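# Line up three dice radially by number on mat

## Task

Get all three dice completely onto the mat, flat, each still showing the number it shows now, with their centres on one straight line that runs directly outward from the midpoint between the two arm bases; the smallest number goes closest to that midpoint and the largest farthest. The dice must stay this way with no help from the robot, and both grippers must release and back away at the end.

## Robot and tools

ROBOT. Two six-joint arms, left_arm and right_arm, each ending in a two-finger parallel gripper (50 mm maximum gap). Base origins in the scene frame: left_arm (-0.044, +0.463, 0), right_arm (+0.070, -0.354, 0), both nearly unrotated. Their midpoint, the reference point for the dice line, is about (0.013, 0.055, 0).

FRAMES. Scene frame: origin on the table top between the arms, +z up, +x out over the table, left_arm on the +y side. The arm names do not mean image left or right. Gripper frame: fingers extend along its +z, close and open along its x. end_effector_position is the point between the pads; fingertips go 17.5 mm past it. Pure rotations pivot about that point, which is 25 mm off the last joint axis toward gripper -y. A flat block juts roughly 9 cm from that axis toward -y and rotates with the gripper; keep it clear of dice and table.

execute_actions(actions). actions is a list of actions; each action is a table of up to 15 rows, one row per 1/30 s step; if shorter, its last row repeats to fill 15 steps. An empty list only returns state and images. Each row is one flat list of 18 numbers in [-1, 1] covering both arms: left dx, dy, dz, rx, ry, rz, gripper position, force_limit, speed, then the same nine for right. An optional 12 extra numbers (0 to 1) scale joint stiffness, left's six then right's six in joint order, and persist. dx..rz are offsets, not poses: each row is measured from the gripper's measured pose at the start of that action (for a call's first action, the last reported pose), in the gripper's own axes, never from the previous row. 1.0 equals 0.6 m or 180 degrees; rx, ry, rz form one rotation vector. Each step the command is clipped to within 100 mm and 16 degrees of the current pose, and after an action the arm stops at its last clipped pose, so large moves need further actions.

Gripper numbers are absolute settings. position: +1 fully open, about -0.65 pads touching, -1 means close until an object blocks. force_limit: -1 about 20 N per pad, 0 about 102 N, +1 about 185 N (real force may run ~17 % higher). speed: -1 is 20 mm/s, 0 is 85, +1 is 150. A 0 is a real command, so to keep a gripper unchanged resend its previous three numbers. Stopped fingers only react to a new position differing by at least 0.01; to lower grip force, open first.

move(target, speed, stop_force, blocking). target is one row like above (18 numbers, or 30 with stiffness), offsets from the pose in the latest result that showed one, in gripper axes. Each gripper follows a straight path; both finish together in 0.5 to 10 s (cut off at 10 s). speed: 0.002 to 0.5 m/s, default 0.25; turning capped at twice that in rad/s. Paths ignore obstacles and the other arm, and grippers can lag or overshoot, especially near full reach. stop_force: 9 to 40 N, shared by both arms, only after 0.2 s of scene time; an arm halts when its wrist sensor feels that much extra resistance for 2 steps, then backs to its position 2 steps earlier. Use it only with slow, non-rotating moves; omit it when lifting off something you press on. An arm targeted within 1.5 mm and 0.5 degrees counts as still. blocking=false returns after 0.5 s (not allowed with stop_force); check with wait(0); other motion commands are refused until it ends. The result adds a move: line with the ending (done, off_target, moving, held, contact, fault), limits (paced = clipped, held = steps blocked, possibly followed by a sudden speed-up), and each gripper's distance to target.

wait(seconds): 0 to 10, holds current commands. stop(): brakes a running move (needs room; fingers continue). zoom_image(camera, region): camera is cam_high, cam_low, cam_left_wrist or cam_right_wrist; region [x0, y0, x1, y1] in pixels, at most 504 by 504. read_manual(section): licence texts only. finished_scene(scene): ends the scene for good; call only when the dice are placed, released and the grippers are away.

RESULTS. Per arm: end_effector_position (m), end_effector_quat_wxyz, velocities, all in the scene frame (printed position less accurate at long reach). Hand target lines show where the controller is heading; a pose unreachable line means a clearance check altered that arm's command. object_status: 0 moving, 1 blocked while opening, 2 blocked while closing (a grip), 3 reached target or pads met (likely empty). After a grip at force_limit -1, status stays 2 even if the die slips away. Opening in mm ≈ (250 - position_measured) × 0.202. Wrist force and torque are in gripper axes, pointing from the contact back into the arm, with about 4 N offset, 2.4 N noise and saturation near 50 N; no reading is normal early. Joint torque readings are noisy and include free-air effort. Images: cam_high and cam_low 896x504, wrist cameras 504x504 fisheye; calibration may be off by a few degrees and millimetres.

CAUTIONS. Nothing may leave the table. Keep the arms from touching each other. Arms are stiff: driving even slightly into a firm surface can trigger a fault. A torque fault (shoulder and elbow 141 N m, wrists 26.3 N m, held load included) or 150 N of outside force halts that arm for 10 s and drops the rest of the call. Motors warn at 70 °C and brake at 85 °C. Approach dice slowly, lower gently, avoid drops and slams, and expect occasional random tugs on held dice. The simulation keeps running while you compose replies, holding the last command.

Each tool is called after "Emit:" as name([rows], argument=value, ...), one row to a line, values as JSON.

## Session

Emit:
execute_actions(actions=[])

Scene clock: 0.00 s.
left_arm: end_effector_position=(+0.5355, -0.0338, +0.2910) position_measured=3 object_status=3 end_effector_quat_wxyz=(+0.194, +0.926, -0.298, -0.127) end_effector_velocity=(+0.000, +0.000, -0.001) end_effector_angular_velocity=(+0.001, +0.002, +0.002) | right_arm: end_effector_position=(+0.5739, -0.4933, +0.3016) position_measured=3 object_status=3 end_effector_quat_wxyz=(+0.115, +0.158, +0.981, +0.010) end_effector_velocity=(-0.000, -0.000, -0.000) end_effector_angular_velocity=(-0.000, +0.001, +0.000)
Joint positions: left_arm=[-0.774 -0.781  0.548 -1.267 -2.034  1.457] | right_arm=[ 3.235 -1.467 -1.775 -1.241  1.543 -1.206]
Joint velocities: left_arm=[ 0.     0.001  0.001 -0.    -0.    -0.002] | right_arm=[-0.     0.    -0.001  0.    -0.    -0.   ]
Joint torques (N m, as the arm reports them, + toward a larger angle): no reading
Motor temperatures (°C, as the motors report them): left_arm=[26 25 25 30 27 32] | right_arm=[27 28 24 30 31 33]
Wrist force (N, on the end effector, along its own x y z axes, offset not removed): no reading
Wrist torque (N m, same axes, about the end effector's origin, offset not removed): no reading
Hand target (left_arm): +0.536, -0.034, +0.291; +0.194, +0.926, -0.298, -0.127
Hand target (right_arm): +0.574, -0.493, +0.302; +0.115, +0.158, +0.981, +0.010
Joint stiffness scale: left_arm=[1. 1. 1. 1. 1. 1.] | right_arm=[1. 1. 1. 1. 1. 1.]
camera_calibration (this result's frames):
cam_left_wrist: T_world_to_cam=[[0.837023, -0.519467, -0.17189, -0.418915], [-0.31702, -0.716453, 0.621444, -0.0226863], [-0.445971, -0.46567, -0.76437, 0.600265], [0, 0, 0, 1]] pos_world=[0.61115, 0.0456594, 0.400915]
cam_right_wrist: T_world_to_cam=[[-0.875398, 0.444357, -0.190329, 0.7854], [0.381984, 0.877161, 0.290994, 0.136895], [0.296254, 0.182033, -0.937602, 0.35699], [0, 0, 0, 1]] pos_world=[0.529486, -0.53406, 0.444363]

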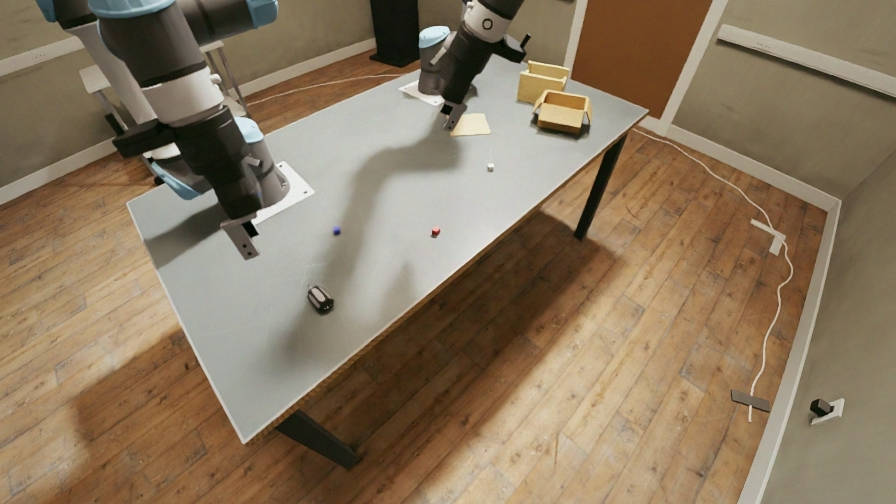

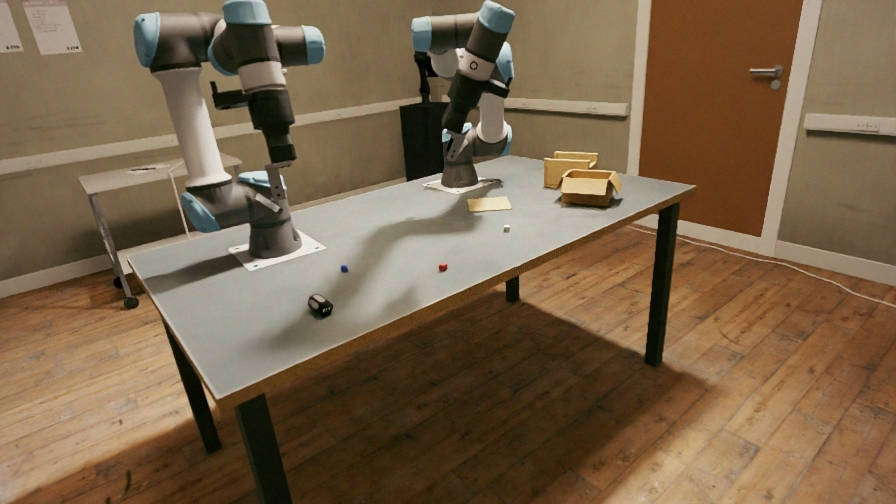

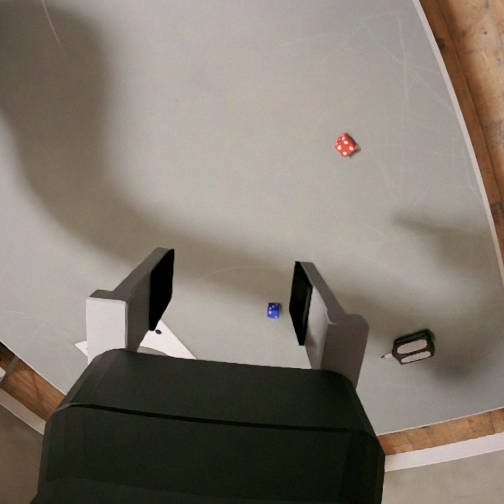

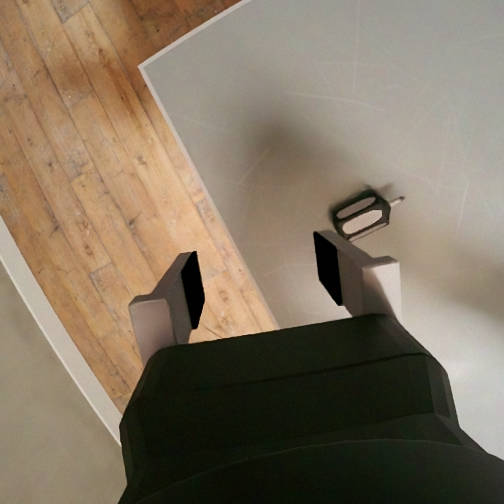

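Emit:
zoom_image(camera="cam_left_wrist", region=[310, 110, 380, 180])

Emit:
zoom_image(camera="cam_left_wrist", region=[245, 285, 300, 340])

Emit:
zoom_image(camera="cam_high", region=[420, 90, 520, 190])

Emit:
zoom_image(camera="cam_low", region=[450, 180, 530, 250])

Region (310, 110, 380, 180) of cam_left_wrist's 504x504 image, scaled by 7.200, with more detail than that image has.

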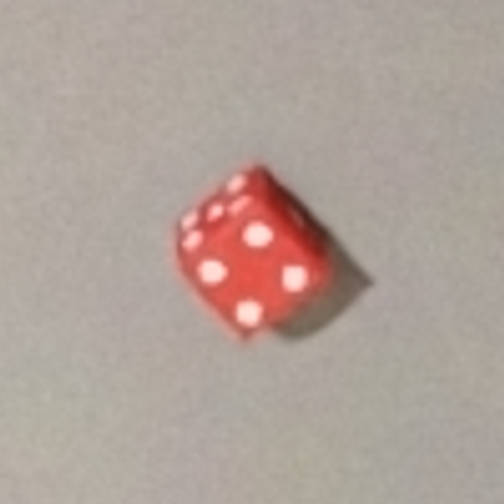

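Region (245, 285, 300, 340) of cam_left_wrist's 504x504 image, scaled by 9.164, with more detail than that image has.

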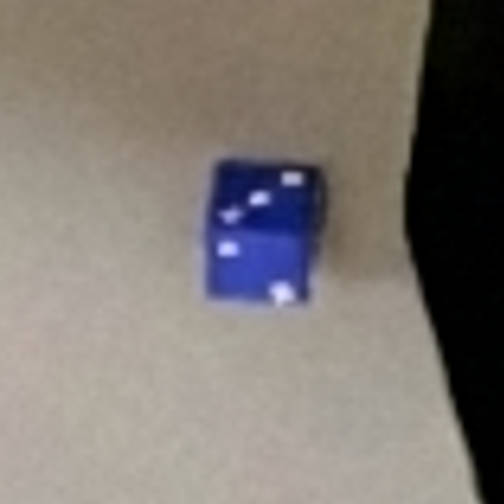

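Region (420, 90, 520, 190) of cam_high's 896x504 image, scaled by 5.040, with more detail than that image has.

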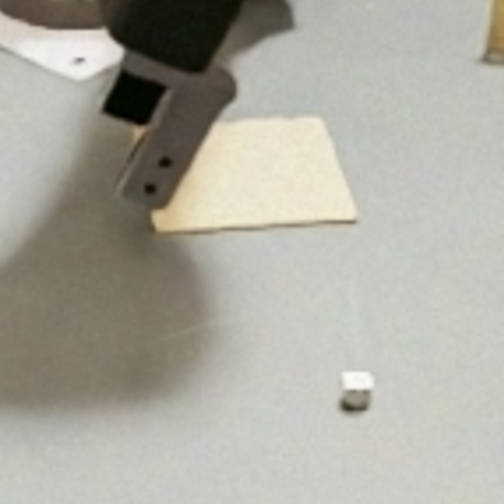

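Region (450, 180, 530, 250) of cam_low's 896x504 image, scaled by 6.300, with more detail than that image has; it fills the top 441 rows of this view, and the rest is white.

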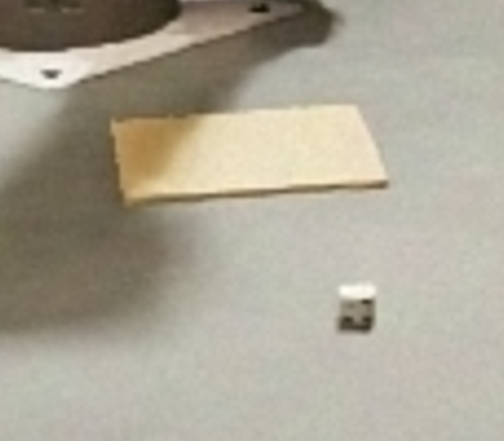

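Emit:
zoom_image(camera="cam_high", region=[475, 153, 505, 183])

Emit:
zoom_image(camera="cam_low", region=[492, 215, 522, 245])

Region (475, 153, 505, 183) of cam_high's 896x504 image, scaled by 16.800, with more detail than that image has.

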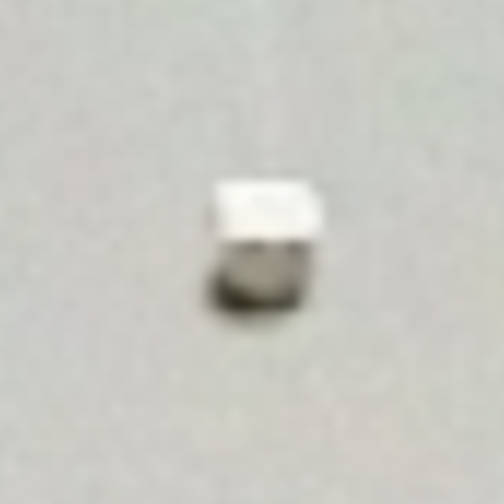

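Region (492, 215, 522, 245) of cam_low's 896x504 image, scaled by 16.800, with more detail than that image has.

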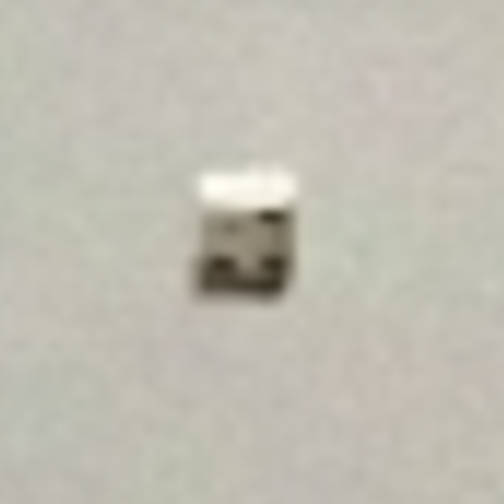

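Emit:
zoom_image(camera="cam_high", region=[420, 217, 450, 247])

Emit:
zoom_image(camera="cam_high", region=[322, 216, 352, 246])

Emit:
zoom_image(camera="cam_low", region=[428, 252, 458, 282])

Emit:
zoom_image(camera="cam_low", region=[330, 254, 360, 284])

Region (420, 217, 450, 247) of cam_high's 896x504 image, scaled by 16.800, with more detail than that image has.

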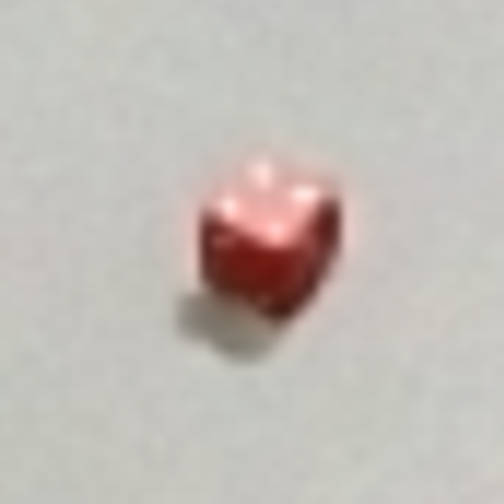

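Region (322, 216, 352, 246) of cam_high's 896x504 image, scaled by 16.800, with more detail than that image has.

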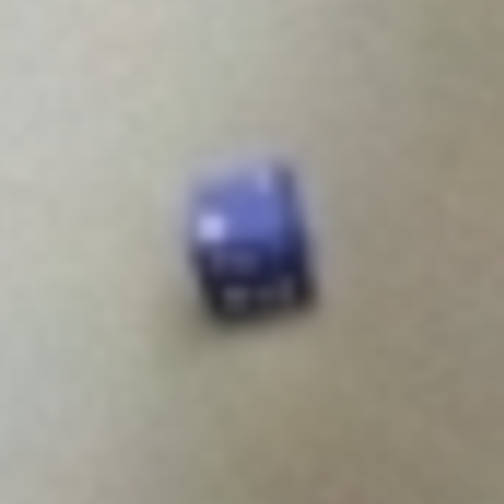

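Region (428, 252, 458, 282) of cam_low's 896x504 image, scaled by 16.800, with more detail than that image has.

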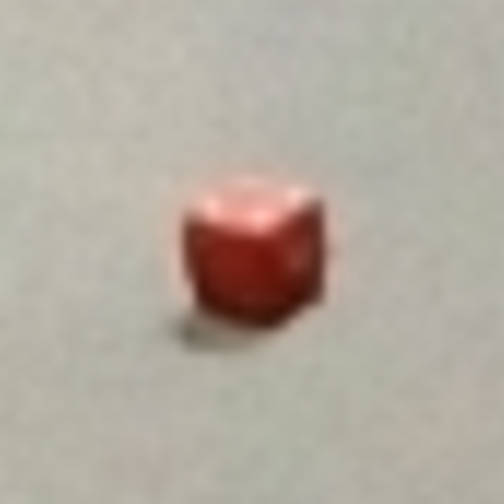

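Region (330, 254, 360, 284) of cam_low's 896x504 image, scaled by 16.800, with more detail than that image has.

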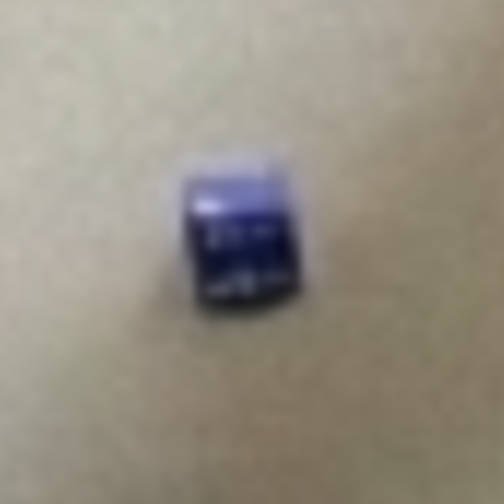

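Emit:
zoom_image(camera="cam_high", region=[484, 160, 498, 174])

Emit:
zoom_image(camera="cam_low", region=[500, 221, 514, 235])

Region (484, 160, 498, 174) of cam_high's 896x504 image, scaled by 36.000, with more detail than that image has.

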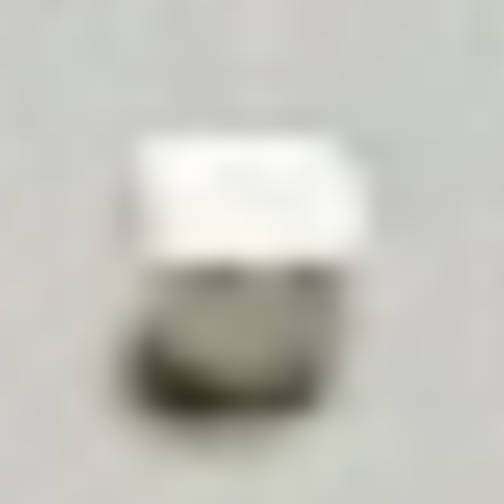

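Region (500, 221, 514, 235) of cam_low's 896x504 image, scaled by 36.000, with more detail than that image has.

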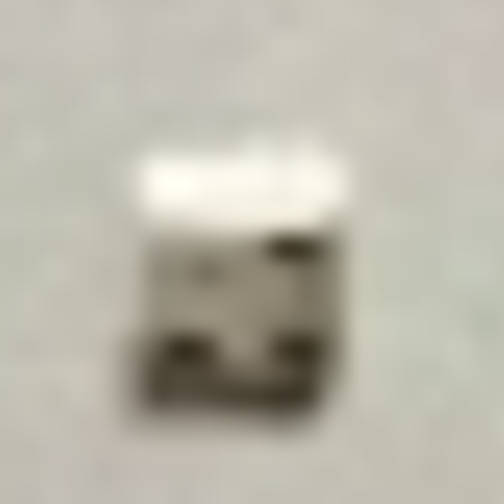

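Emit:
zoom_image(camera="cam_high", region=[400, 20, 660, 180])

Emit:
zoom_image(camera="cam_low", region=[400, 120, 700, 260])

Region (400, 20, 660, 180) of cam_high's 896x504 image, scaled by 1.938, with more detail than that image has; it fills the top 310 rows of this view, and the rest is white.

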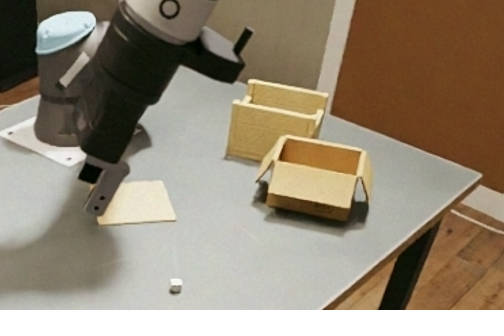

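Region (400, 120, 700, 260) of cam_low's 896x504 image, scaled by 1.680, with more detail than that image has; it fills the top 235 rows of this view, and the rest is white.

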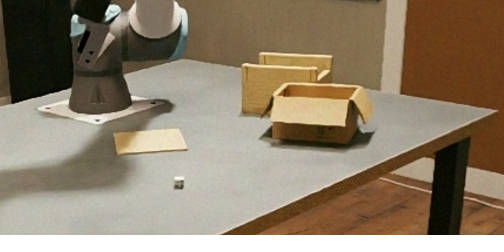

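Emit:
move(target=[0.1498,-0.0768,0.3739,0.1515,-0.0123,0.2182,1,-0.5,0, 0.5157,0.1748,0.2888,0.0276,0.0685,0.0868,1,-0.5,0], speed=0.4)

Scene clock: 121.87 s.
left_arm: end_effector_position=(+0.5504, -0.1182, +0.0605) position_measured=3 object_status=3 end_effector_quat_wxyz=(+0.001, +0.790, -0.614, +0.000) end_effector_velocity=(-0.000, -0.000, -0.000) end_effector_angular_velocity=(-0.003, -0.000, -0.001) | right_arm: end_effector_position=(+0.3603, -0.2993, +0.0712) position_measured=3 object_status=3 end_effector_quat_wxyz=(-0.002, +0.293, +0.956, +0.002) end_effector_velocity=(+0.001, -0.000, -0.000) end_effector_angular_velocity=(-0.001, -0.004, -0.008)
Joint positions: left_arm=[-0.984 -0.689  0.945 -1.828 -1.572  1.929] | right_arm=[ 3.863 -1.234 -2.503 -0.975  1.575 -0.299]
Joint velocities: left_arm=[ 0.    -0.001  0.004 -0.005 -0.002  0.002] | right_arm=[-0.     0.    -0.001  0.003 -0.003  0.008]
Joint torques (N m, as the arm reports them, + toward a larger angle): left_arm=[  0.32 -59.29 -21.43  -3.27   0.54   0.14] | right_arm=[ 4.23  8.9  21.46  3.45 -0.35  0.24]
Motor temperatures (°C, as the motors report them): left_arm=[26 25 25 30 27 32] | right_arm=[27 28 24 30 31 33]
Wrist force (N, on the end effector, along its own x y z axes, offset not removed): left_arm=[0.3 2.5 0.1] | right_arm=[-1.3 -0.9 -1.7]
Wrist torque (N m, same axes, about the end effector's origin, offset not removed): left_arm=[0.54 -0.27 0.02] | right_arm=[-0.20 -0.13 -0.25]
Hand target (left_arm): +0.551, -0.117, +0.060; +0.000, +0.790, -0.614, -0.000
Hand target (right_arm): +0.359, -0.299, +0.070; -0.001, +0.292, +0.956, +0.001
Off the commanded pose (left_arm): 0.001 m, 0 deg.
Off the commanded pose (right_arm): 0.001 m, 0 deg.
Joint stiffness scale: left_arm=[1. 1. 1. 1. 1. 1.] | right_arm=[1. 1. 1. 1. 1. 1.]
move: done
camera_calibration (this result's frames):
cam_left_wrist: T_world_to_cam=[[0.348947, -0.937127, -0.00541791, -0.30562], [-0.909006, -0.33987, 0.241238, 0.458156], [-0.227912, -0.0792544, -0.970451, 0.32956], [0, 0, 0, 1]] pos_world=[0.598222, -0.104572, 0.207641]
cam_right_wrist: T_world_to_cam=[[-0.740092, 0.672026, 0.0253956, 0.472404], [0.660951, 0.719889, 0.211904, -0.0265942], [0.124123, 0.173614, -0.976961, 0.231189], [0, 0, 0, 1]] pos_world=[0.338505, -0.338461, 0.219501]

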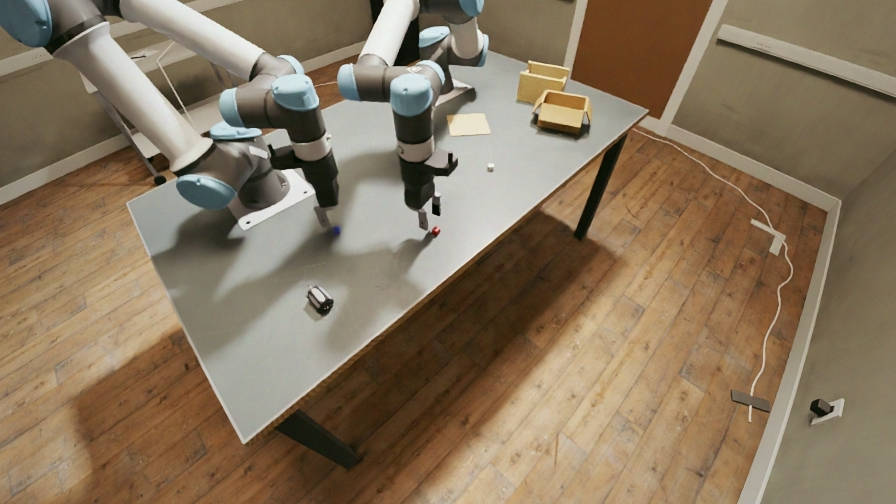

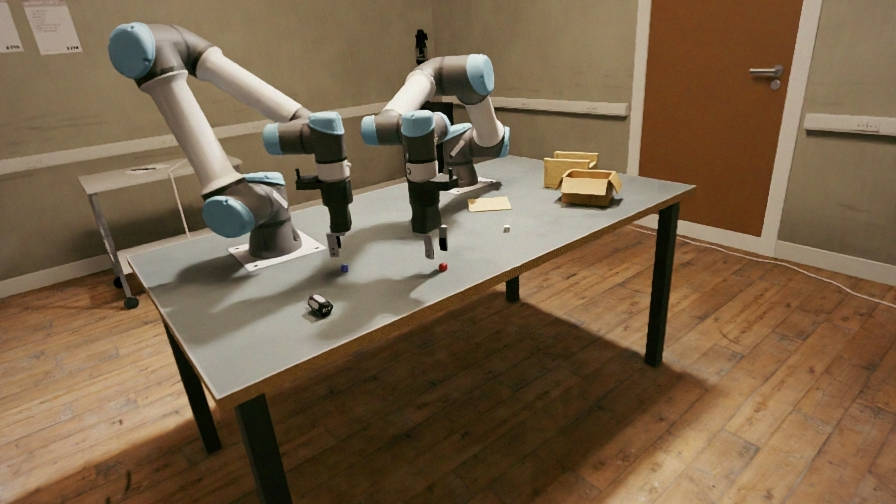

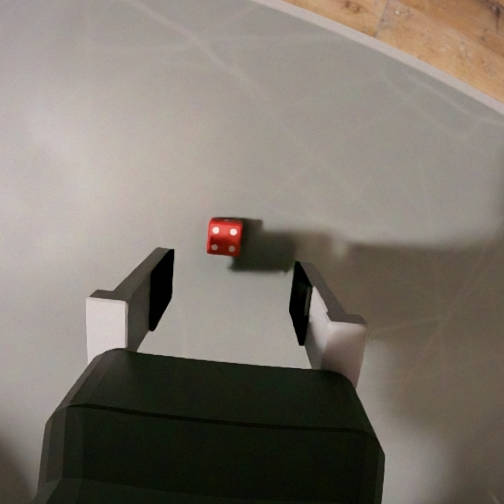

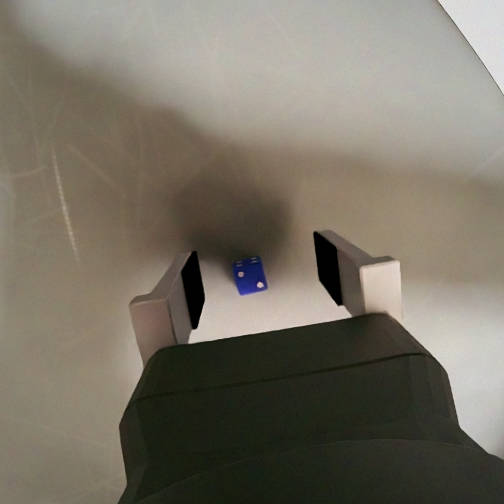

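Emit:
zoom_image(camera="cam_left_wrist", region=[130, 190, 340, 360])

Emit:
zoom_image(camera="cam_right_wrist", region=[150, 190, 360, 360])

Region (130, 190, 340, 360) of cam_left_wrist's 504x504 image, scaled by 2.400, with more detail than that image has; it fills the top 408 rows of this view, and the rest is white.

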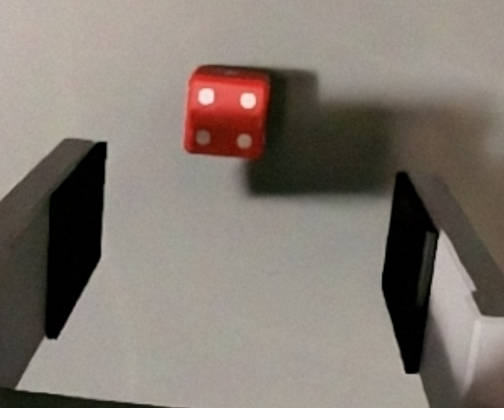

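Region (150, 190, 360, 360) of cam_right_wrist's 504x504 image, scaled by 2.400, with more detail than that image has; it fills the top 408 rows of this view, and the rest is white.

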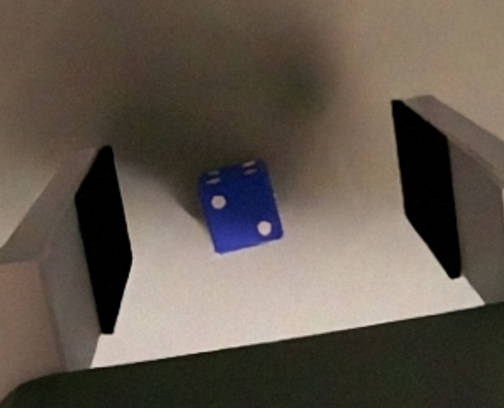

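Emit:
move(target=[-0.0125,-0.0200,0.0675,0,0,0,0.6,-0.5,0, -0.0078,0.0278,0.0853,0,0,-0.0306,0.6,-0.5,0], speed=0.06, stop_force=15)

Scene clock: 184.30 s.
left_arm: end_effector_position=(+0.5598, -0.1099, +0.0221) position_measured=63 object_status=3 end_effector_quat_wxyz=(+0.001, +0.789, -0.614, +0.001) end_effector_velocity=(+0.000, -0.000, +0.001) end_effector_angular_velocity=(-0.003, -0.001, +0.001) | right_arm: end_effector_position=(+0.3749, -0.2875, +0.0216) position_measured=63 object_status=3 end_effector_quat_wxyz=(-0.000, +0.248, +0.969, +0.003) end_effector_velocity=(+0.002, +0.001, +0.000) end_effector_angular_velocity=(+0.005, -0.006, +0.003)
Joint positions: left_arm=[-0.969 -0.657  0.988 -1.905 -1.572  1.945] | right_arm=[ 3.871 -1.416 -2.552 -0.739  1.575 -0.384]
Joint velocities: left_arm=[ 0.001 -0.001 -0.    -0.002 -0.001 -0.   ] | right_arm=[-0.    -0.001 -0.     0.01  -0.    -0.003]
Joint torques (N m, as the arm reports them, + toward a larger angle): left_arm=[  0.63 -57.21 -20.68  -3.5   -0.07   0.2 ] | right_arm=[ 1.75  8.93 17.62  3.71 -0.24 -1.14]
Motor temperatures (°C, as the motors report them): left_arm=[26 25 25 30 27 32] | right_arm=[27 28 24 30 31 33]
Wrist force (N, on the end effector, along its own x y z axes, offset not removed): left_arm=[-1.2 0.8 0.4] | right_arm=[1.5 1.8 -1.0]
Wrist torque (N m, same axes, about the end effector's origin, offset not removed): left_arm=[0.24 0.17 0.03] | right_arm=[0.55 -0.23 0.11]
Hand target (left_arm): +0.560, -0.108, +0.020; +0.001, +0.790, -0.614, +0.000
Hand target (right_arm): +0.373, -0.288, +0.020; -0.001, +0.246, +0.969, +0.002
Off the commanded pose (left_arm): 0.003 m, 0 deg.
Off the commanded pose (right_arm): 0.002 m, 0 deg.
Joint stiffness scale: left_arm=[1. 1. 1. 1. 1. 1.] | right_arm=[1. 1. 1. 1. 1. 1.]
move: done
camera_calibration (this result's frames):
cam_left_wrist: T_world_to_cam=[[0.347884, -0.937533, -0.00279828, -0.300794], [-0.909798, -0.33831, 0.240446, 0.479436], [-0.226373, -0.0811013, -0.970659, 0.294048], [0, 0, 0, 1]] pos_world=[0.607396, -0.0959589, 0.1693]
cam_right_wrist: T_world_to_cam=[[-0.799305, 0.600449, 0.0239292, 0.478203], [0.590526, 0.777473, 0.216367, 0.0086666], [0.111313, 0.187074, -0.976019, 0.187572], [0, 0, 0, 1]] pos_world=[0.356233, -0.328964, 0.169755]

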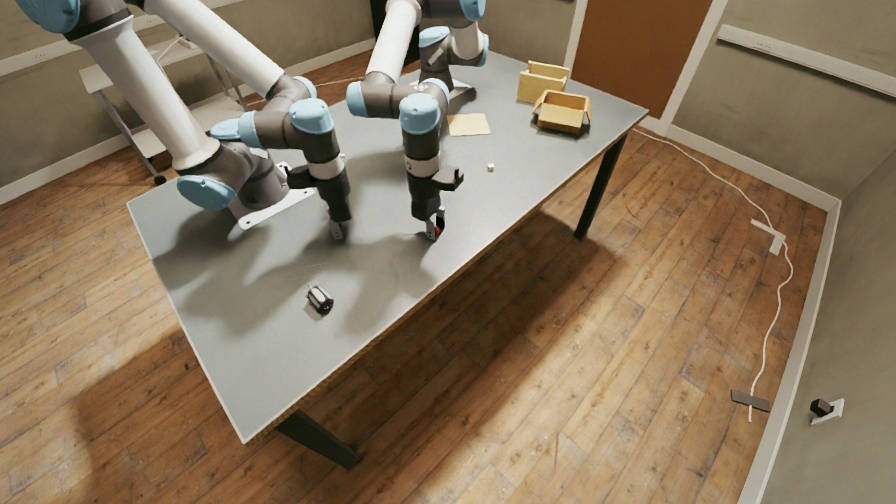

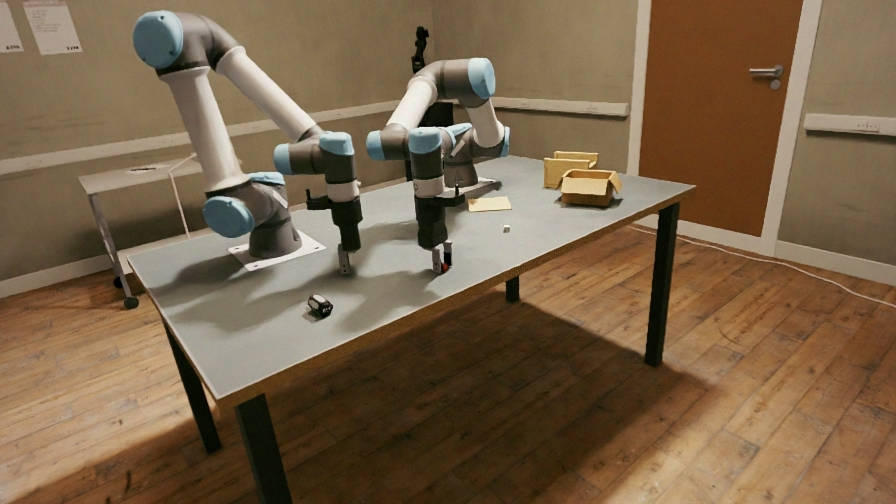

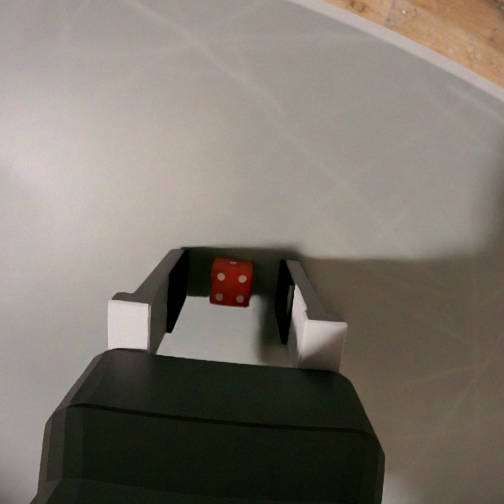

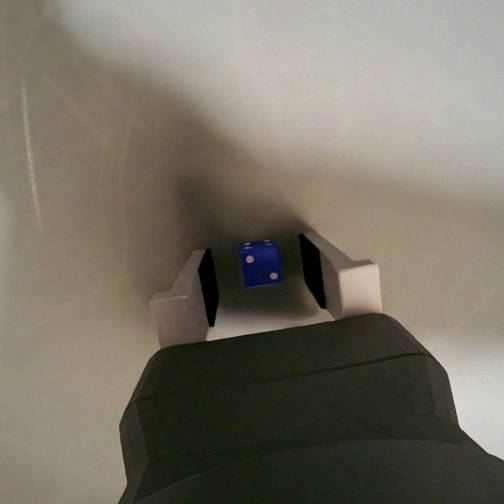

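Emit:
execute_actions([
  [[0,0,0,0,0,0,-1,-0.5,0, 0,0,0,0,0,0,-1,-0.5,0]],
  [[0,0,-0.003,0,0,0,-1,-0.5,0, 0,0,-0.003,0,0,0,-1,-0.5,0],[0,0,-0.007,0,0,0,-1,-0.5,0, 0,0,-0.007,0,0,0,-1,-0.5,0],[0,0,-0.012,0,0,0,-1,-0.5,0, 0,0,-0.012,0,0,0,-1,-0.5,0],[0,0,-0.017,0,0,0,-1,-0.5,0, 0,0,-0.017,0,0,0,-1,-0.5,0],[0,0,-0.022,0,0,0,-1,-0.5,0, 0,0,-0.022,0,0,0,-1,-0.5,0],[0,0,-0.027,0,0,0,-1,-0.5,0, 0,0,-0.027,0,0,0,-1,-0.5,0],[0,0,-0.032,0,0,0,-1,-0.5,0, 0,0,-0.032,0,0,0,-1,-0.5,0],[0,0,-0.036,0,0,0,-1,-0.5,0, 0,0,-0.036,0,0,0,-1,-0.5,0],[0,0,-0.039,0,0,0,-1,-0.5,0, 0,0,-0.039,0,0,0,-1,-0.5,0],[0,0,-0.042,0,0,0,-1,-0.5,0, 0,0,-0.042,0,0,0,-1,-0.5,0]],
])

Emit:
move(target=[-0.8777,0.2788,-0.014,0,0,-0.1994,-1,-0.5,0, 0,0,0,0,0,0,-1,-0.5,0], speed=0.45)

Scene clock: 202.33 s.
left_arm: end_effector_position=(+0.5598, -0.1098, +0.0450) position_measured=179 object_status=2 end_effector_quat_wxyz=(+0.001, +0.789, -0.614, +0.002) end_effector_velocity=(+0.003, -0.005, +0.049) end_effector_angular_velocity=(-0.025, -0.017, -0.002) | right_arm: end_effector_position=(+0.3756, -0.2869, +0.0442) position_measured=179 object_status=2 end_effector_quat_wxyz=(+0.001, +0.248, +0.969, +0.005) end_effector_velocity=(-0.004, -0.003, +0.026) end_effector_angular_velocity=(-0.010, +0.012, +0.001)
Joint positions: left_arm=[-0.969 -0.678  0.968 -1.865 -1.572  1.945] | right_arm=[ 3.871 -1.35  -2.52  -0.832  1.575 -0.385]
Joint velocities: left_arm=[-0.001 -0.044 -0.038  0.052 -0.001  0.001] | right_arm=[-0.     0.076  0.042 -0.134 -0.    -0.001]
Joint torques (N m, as the arm reports them, + toward a larger angle): left_arm=[  0.12 -57.56 -25.26  -2.22   0.14  -0.05] | right_arm=[ 0.46  9.84 23.27  2.94 -0.21 -0.76]
Motor temperatures (°C, as the motors report them): left_arm=[26 25 25 30 27 32] | right_arm=[27 28 24 30 31 33]
Wrist force (N, on the end effector, along its own x y z axes, offset not removed): left_arm=[-3.0 2.3 -2.4] | right_arm=[-1.2 1.5 -3.1]
Wrist torque (N m, same axes, about the end effector's origin, offset not removed): left_arm=[0.33 0.51 0.11] | right_arm=[0.13 0.10 0.01]
Hand target (left_arm): +0.560, -0.110, +0.047; +0.001, +0.789, -0.614, +0.001
Hand target (right_arm): +0.375, -0.288, +0.047; +0.000, +0.248, +0.969, +0.004
Off the commanded pose (left_arm): 0.002 m, 0 deg.
Off the commanded pose (right_arm): 0.003 m, 0 deg.
Joint stiffness scale: left_arm=[1. 1. 1. 1. 1. 1.] | right_arm=[1. 1. 1. 1. 1. 1.]
camera_calibration (this result's frames):
cam_left_wrist: T_world_to_cam=[[0.347849, -0.93755, -0.00103172, -0.300768], [-0.910068, -0.337917, 0.239977, 0.474144], [-0.225339, -0.0825367, -0.970778, 0.315521], [0, 0, 0, 1]] pos_world=[0.607224, -0.0957218, 0.192207]
cam_right_wrist: T_world_to_cam=[[-0.799555, 0.600161, 0.02275, 0.477956], [0.589483, 0.776951, 0.221037, 0.00294387], [0.114982, 0.190142, -0.975, 0.208832], [0, 0, 0, 1]] pos_world=[0.356405, -0.328846, 0.192087]

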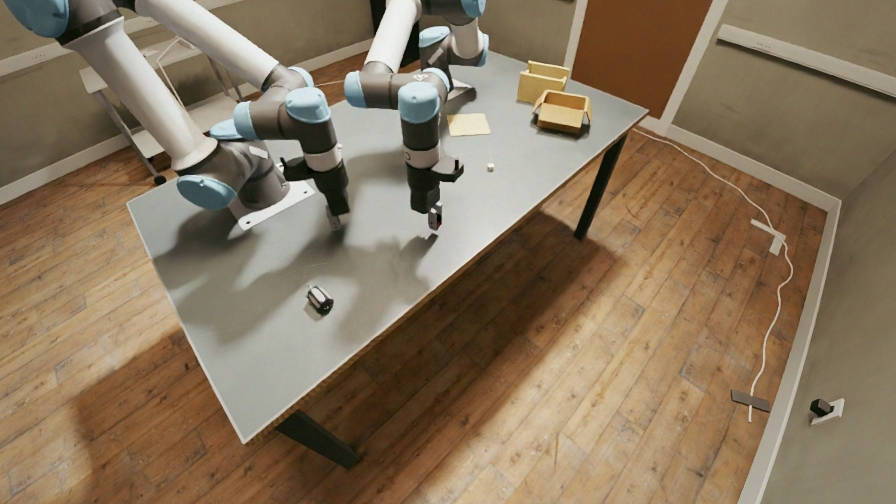

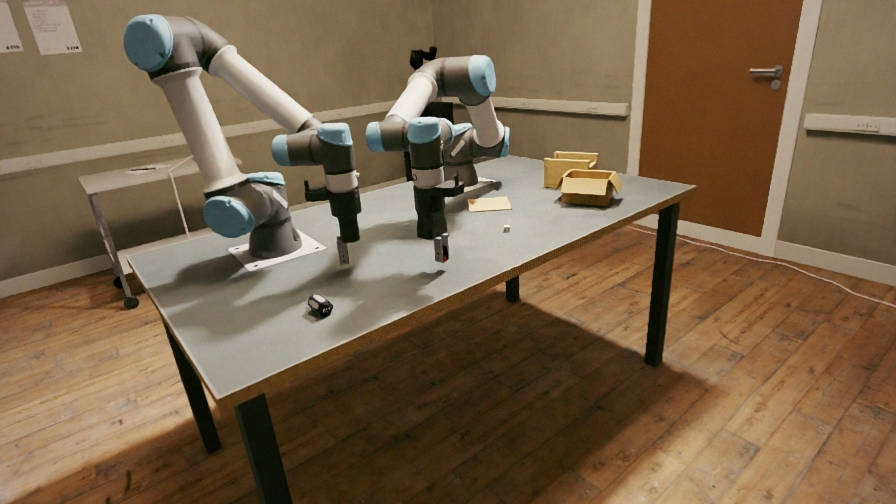

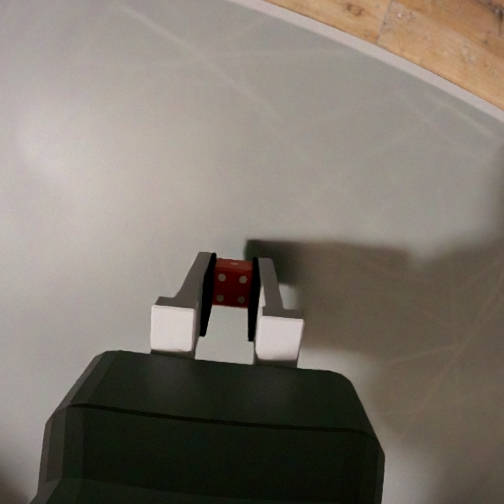

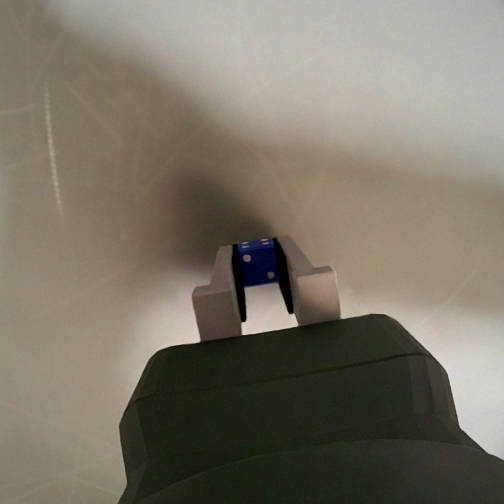

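Scene clock: 204.40 s.
left_arm: end_effector_position=(+0.2702, +0.3589, +0.0518) position_measured=179 object_status=2 end_effector_quat_wxyz=(+0.003, +0.940, -0.341, +0.003) end_effector_velocity=(-0.001, +0.002, +0.000) end_effector_angular_velocity=(+0.006, +0.004, +0.003) | right_arm: end_effector_position=(+0.3763, -0.2864, +0.0454) position_measured=179 object_status=2 end_effector_quat_wxyz=(+0.002, +0.248, +0.969, +0.007) end_effector_velocity=(-0.000, +0.000, -0.000) end_effector_angular_velocity=(-0.000, +0.000, +0.003)
Joint positions: left_arm=[-0.836 -1.835  2.523 -2.267 -1.574  1.45 ] | right_arm=[ 3.871 -1.348 -2.519 -0.832  1.575 -0.385]
Joint velocities: left_arm=[ 0.    -0.003 -0.001  0.011  0.001 -0.003] | right_arm=[ 0.001 -0.    -0.     0.     0.    -0.002]
Joint torques (N m, as the arm reports them, + toward a larger angle): left_arm=[ -2.05  -9.03 -17.05  -2.38   0.37  -0.55] | right_arm=[ 1.09  7.71 21.28  3.5  -0.27 -0.32]
Motor temperatures (°C, as the motors report them): left_arm=[26 25 25 30 27 32] | right_arm=[27 28 24 30 31 33]
Wrist force (N, on the end effector, along its own x y z axes, offset not removed): left_arm=[0.4 -0.7 -1.3] | right_arm=[-4.1 0.6 0.2]
Wrist torque (N m, same axes, about the end effector's origin, offset not removed): left_arm=[-0.09 0.06 0.00] | right_arm=[0.22 0.53 0.19]
Hand target (left_arm): +0.269, +0.360, +0.051; +0.002, +0.940, -0.341, +0.002
Hand target (right_arm): +0.376, -0.287, +0.044; +0.001, +0.248, +0.969, +0.005
Off the commanded pose (left_arm): 0.002 m, 0 deg.
Off the commanded pose (right_arm): 0.002 m, 0 deg.
Joint stiffness scale: left_arm=[1. 1. 1. 1. 1. 1.] | right_arm=[1. 1. 1. 1. 1. 1.]
move: done
camera_calibration (this result's frames):
cam_left_wrist: T_world_to_cam=[[0.832165, -0.554527, 0.00123221, -0.0290134], [-0.537932, -0.806717, 0.244616, 0.434846], [-0.134652, -0.204223, -0.969619, 0.31462], [0, 0, 0, 1]] pos_world=[0.300426, 0.398962, 0.198727]
cam_right_wrist: T_world_to_cam=[[-0.799617, 0.600111, 0.0218992, 0.478191], [0.58887, 0.77645, 0.224406, 0.00174825], [0.117665, 0.192335, -0.97425, 0.209442], [0, 0, 0, 1]] pos_world=[0.356696, -0.328608, 0.193184]

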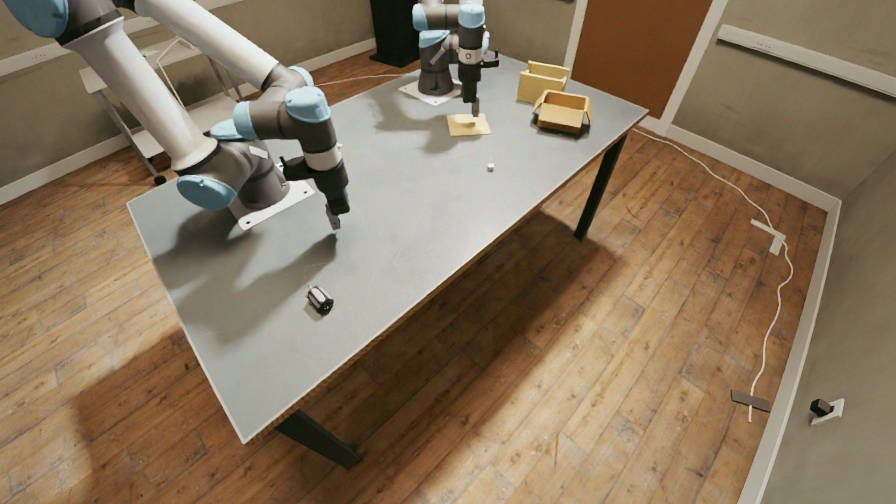

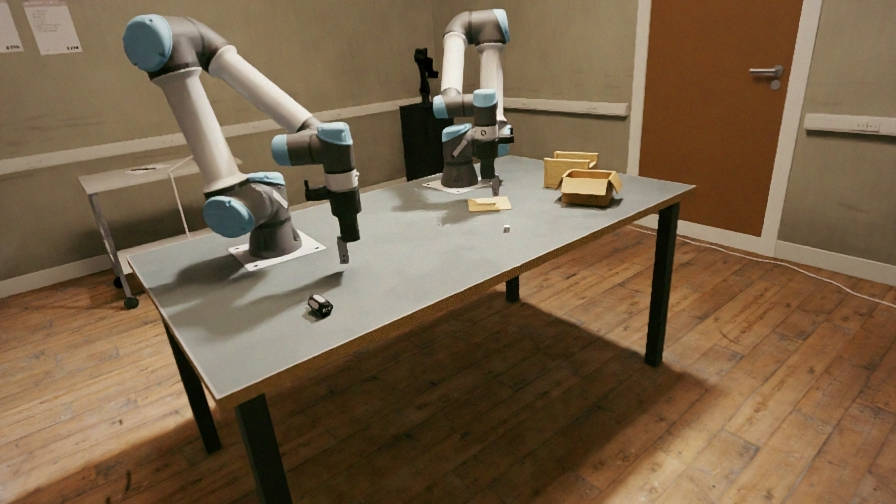

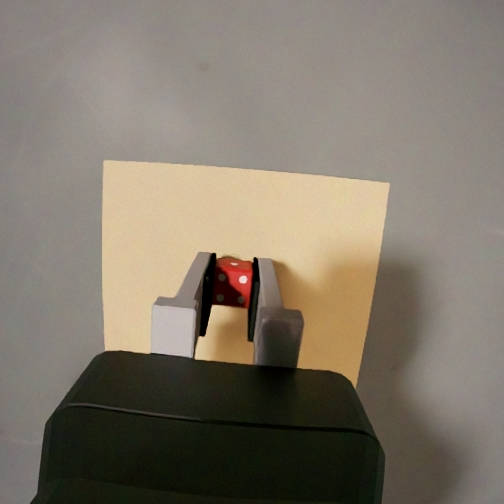

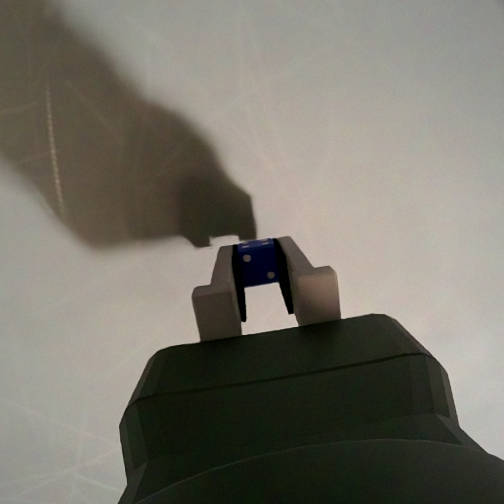

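Emit:
zoom_image(camera="cam_left_wrist", region=[84, 140, 124, 180])

Emit:
zoom_image(camera="cam_left_wrist", region=[368, 163, 408, 203])

Emit:
zoom_image(camera="cam_left_wrist", region=[190, 240, 280, 330])

Region (84, 140, 124, 180) of cam_left_wrist's 504x504 image, scaled by 12.600, with more detail than that image has.

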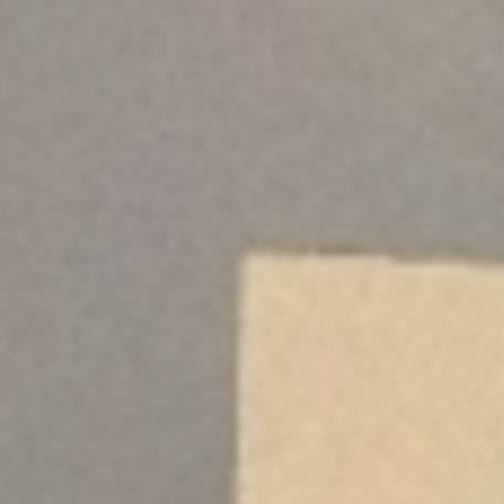

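Region (368, 163, 408, 203) of cam_left_wrist's 504x504 image, scaled by 12.600, with more detail than that image has.

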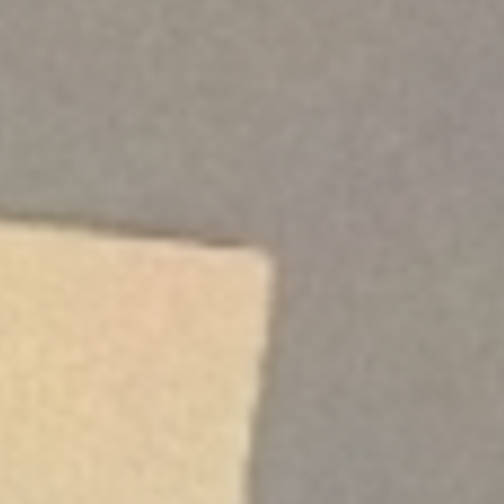

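Region (190, 240, 280, 330) of cam_left_wrist's 504x504 image, scaled by 5.600, with more detail than that image has.

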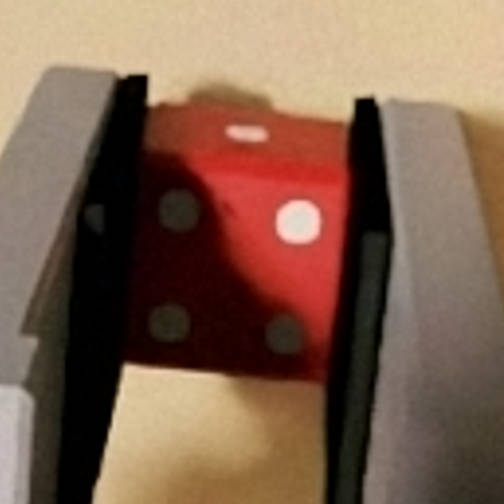

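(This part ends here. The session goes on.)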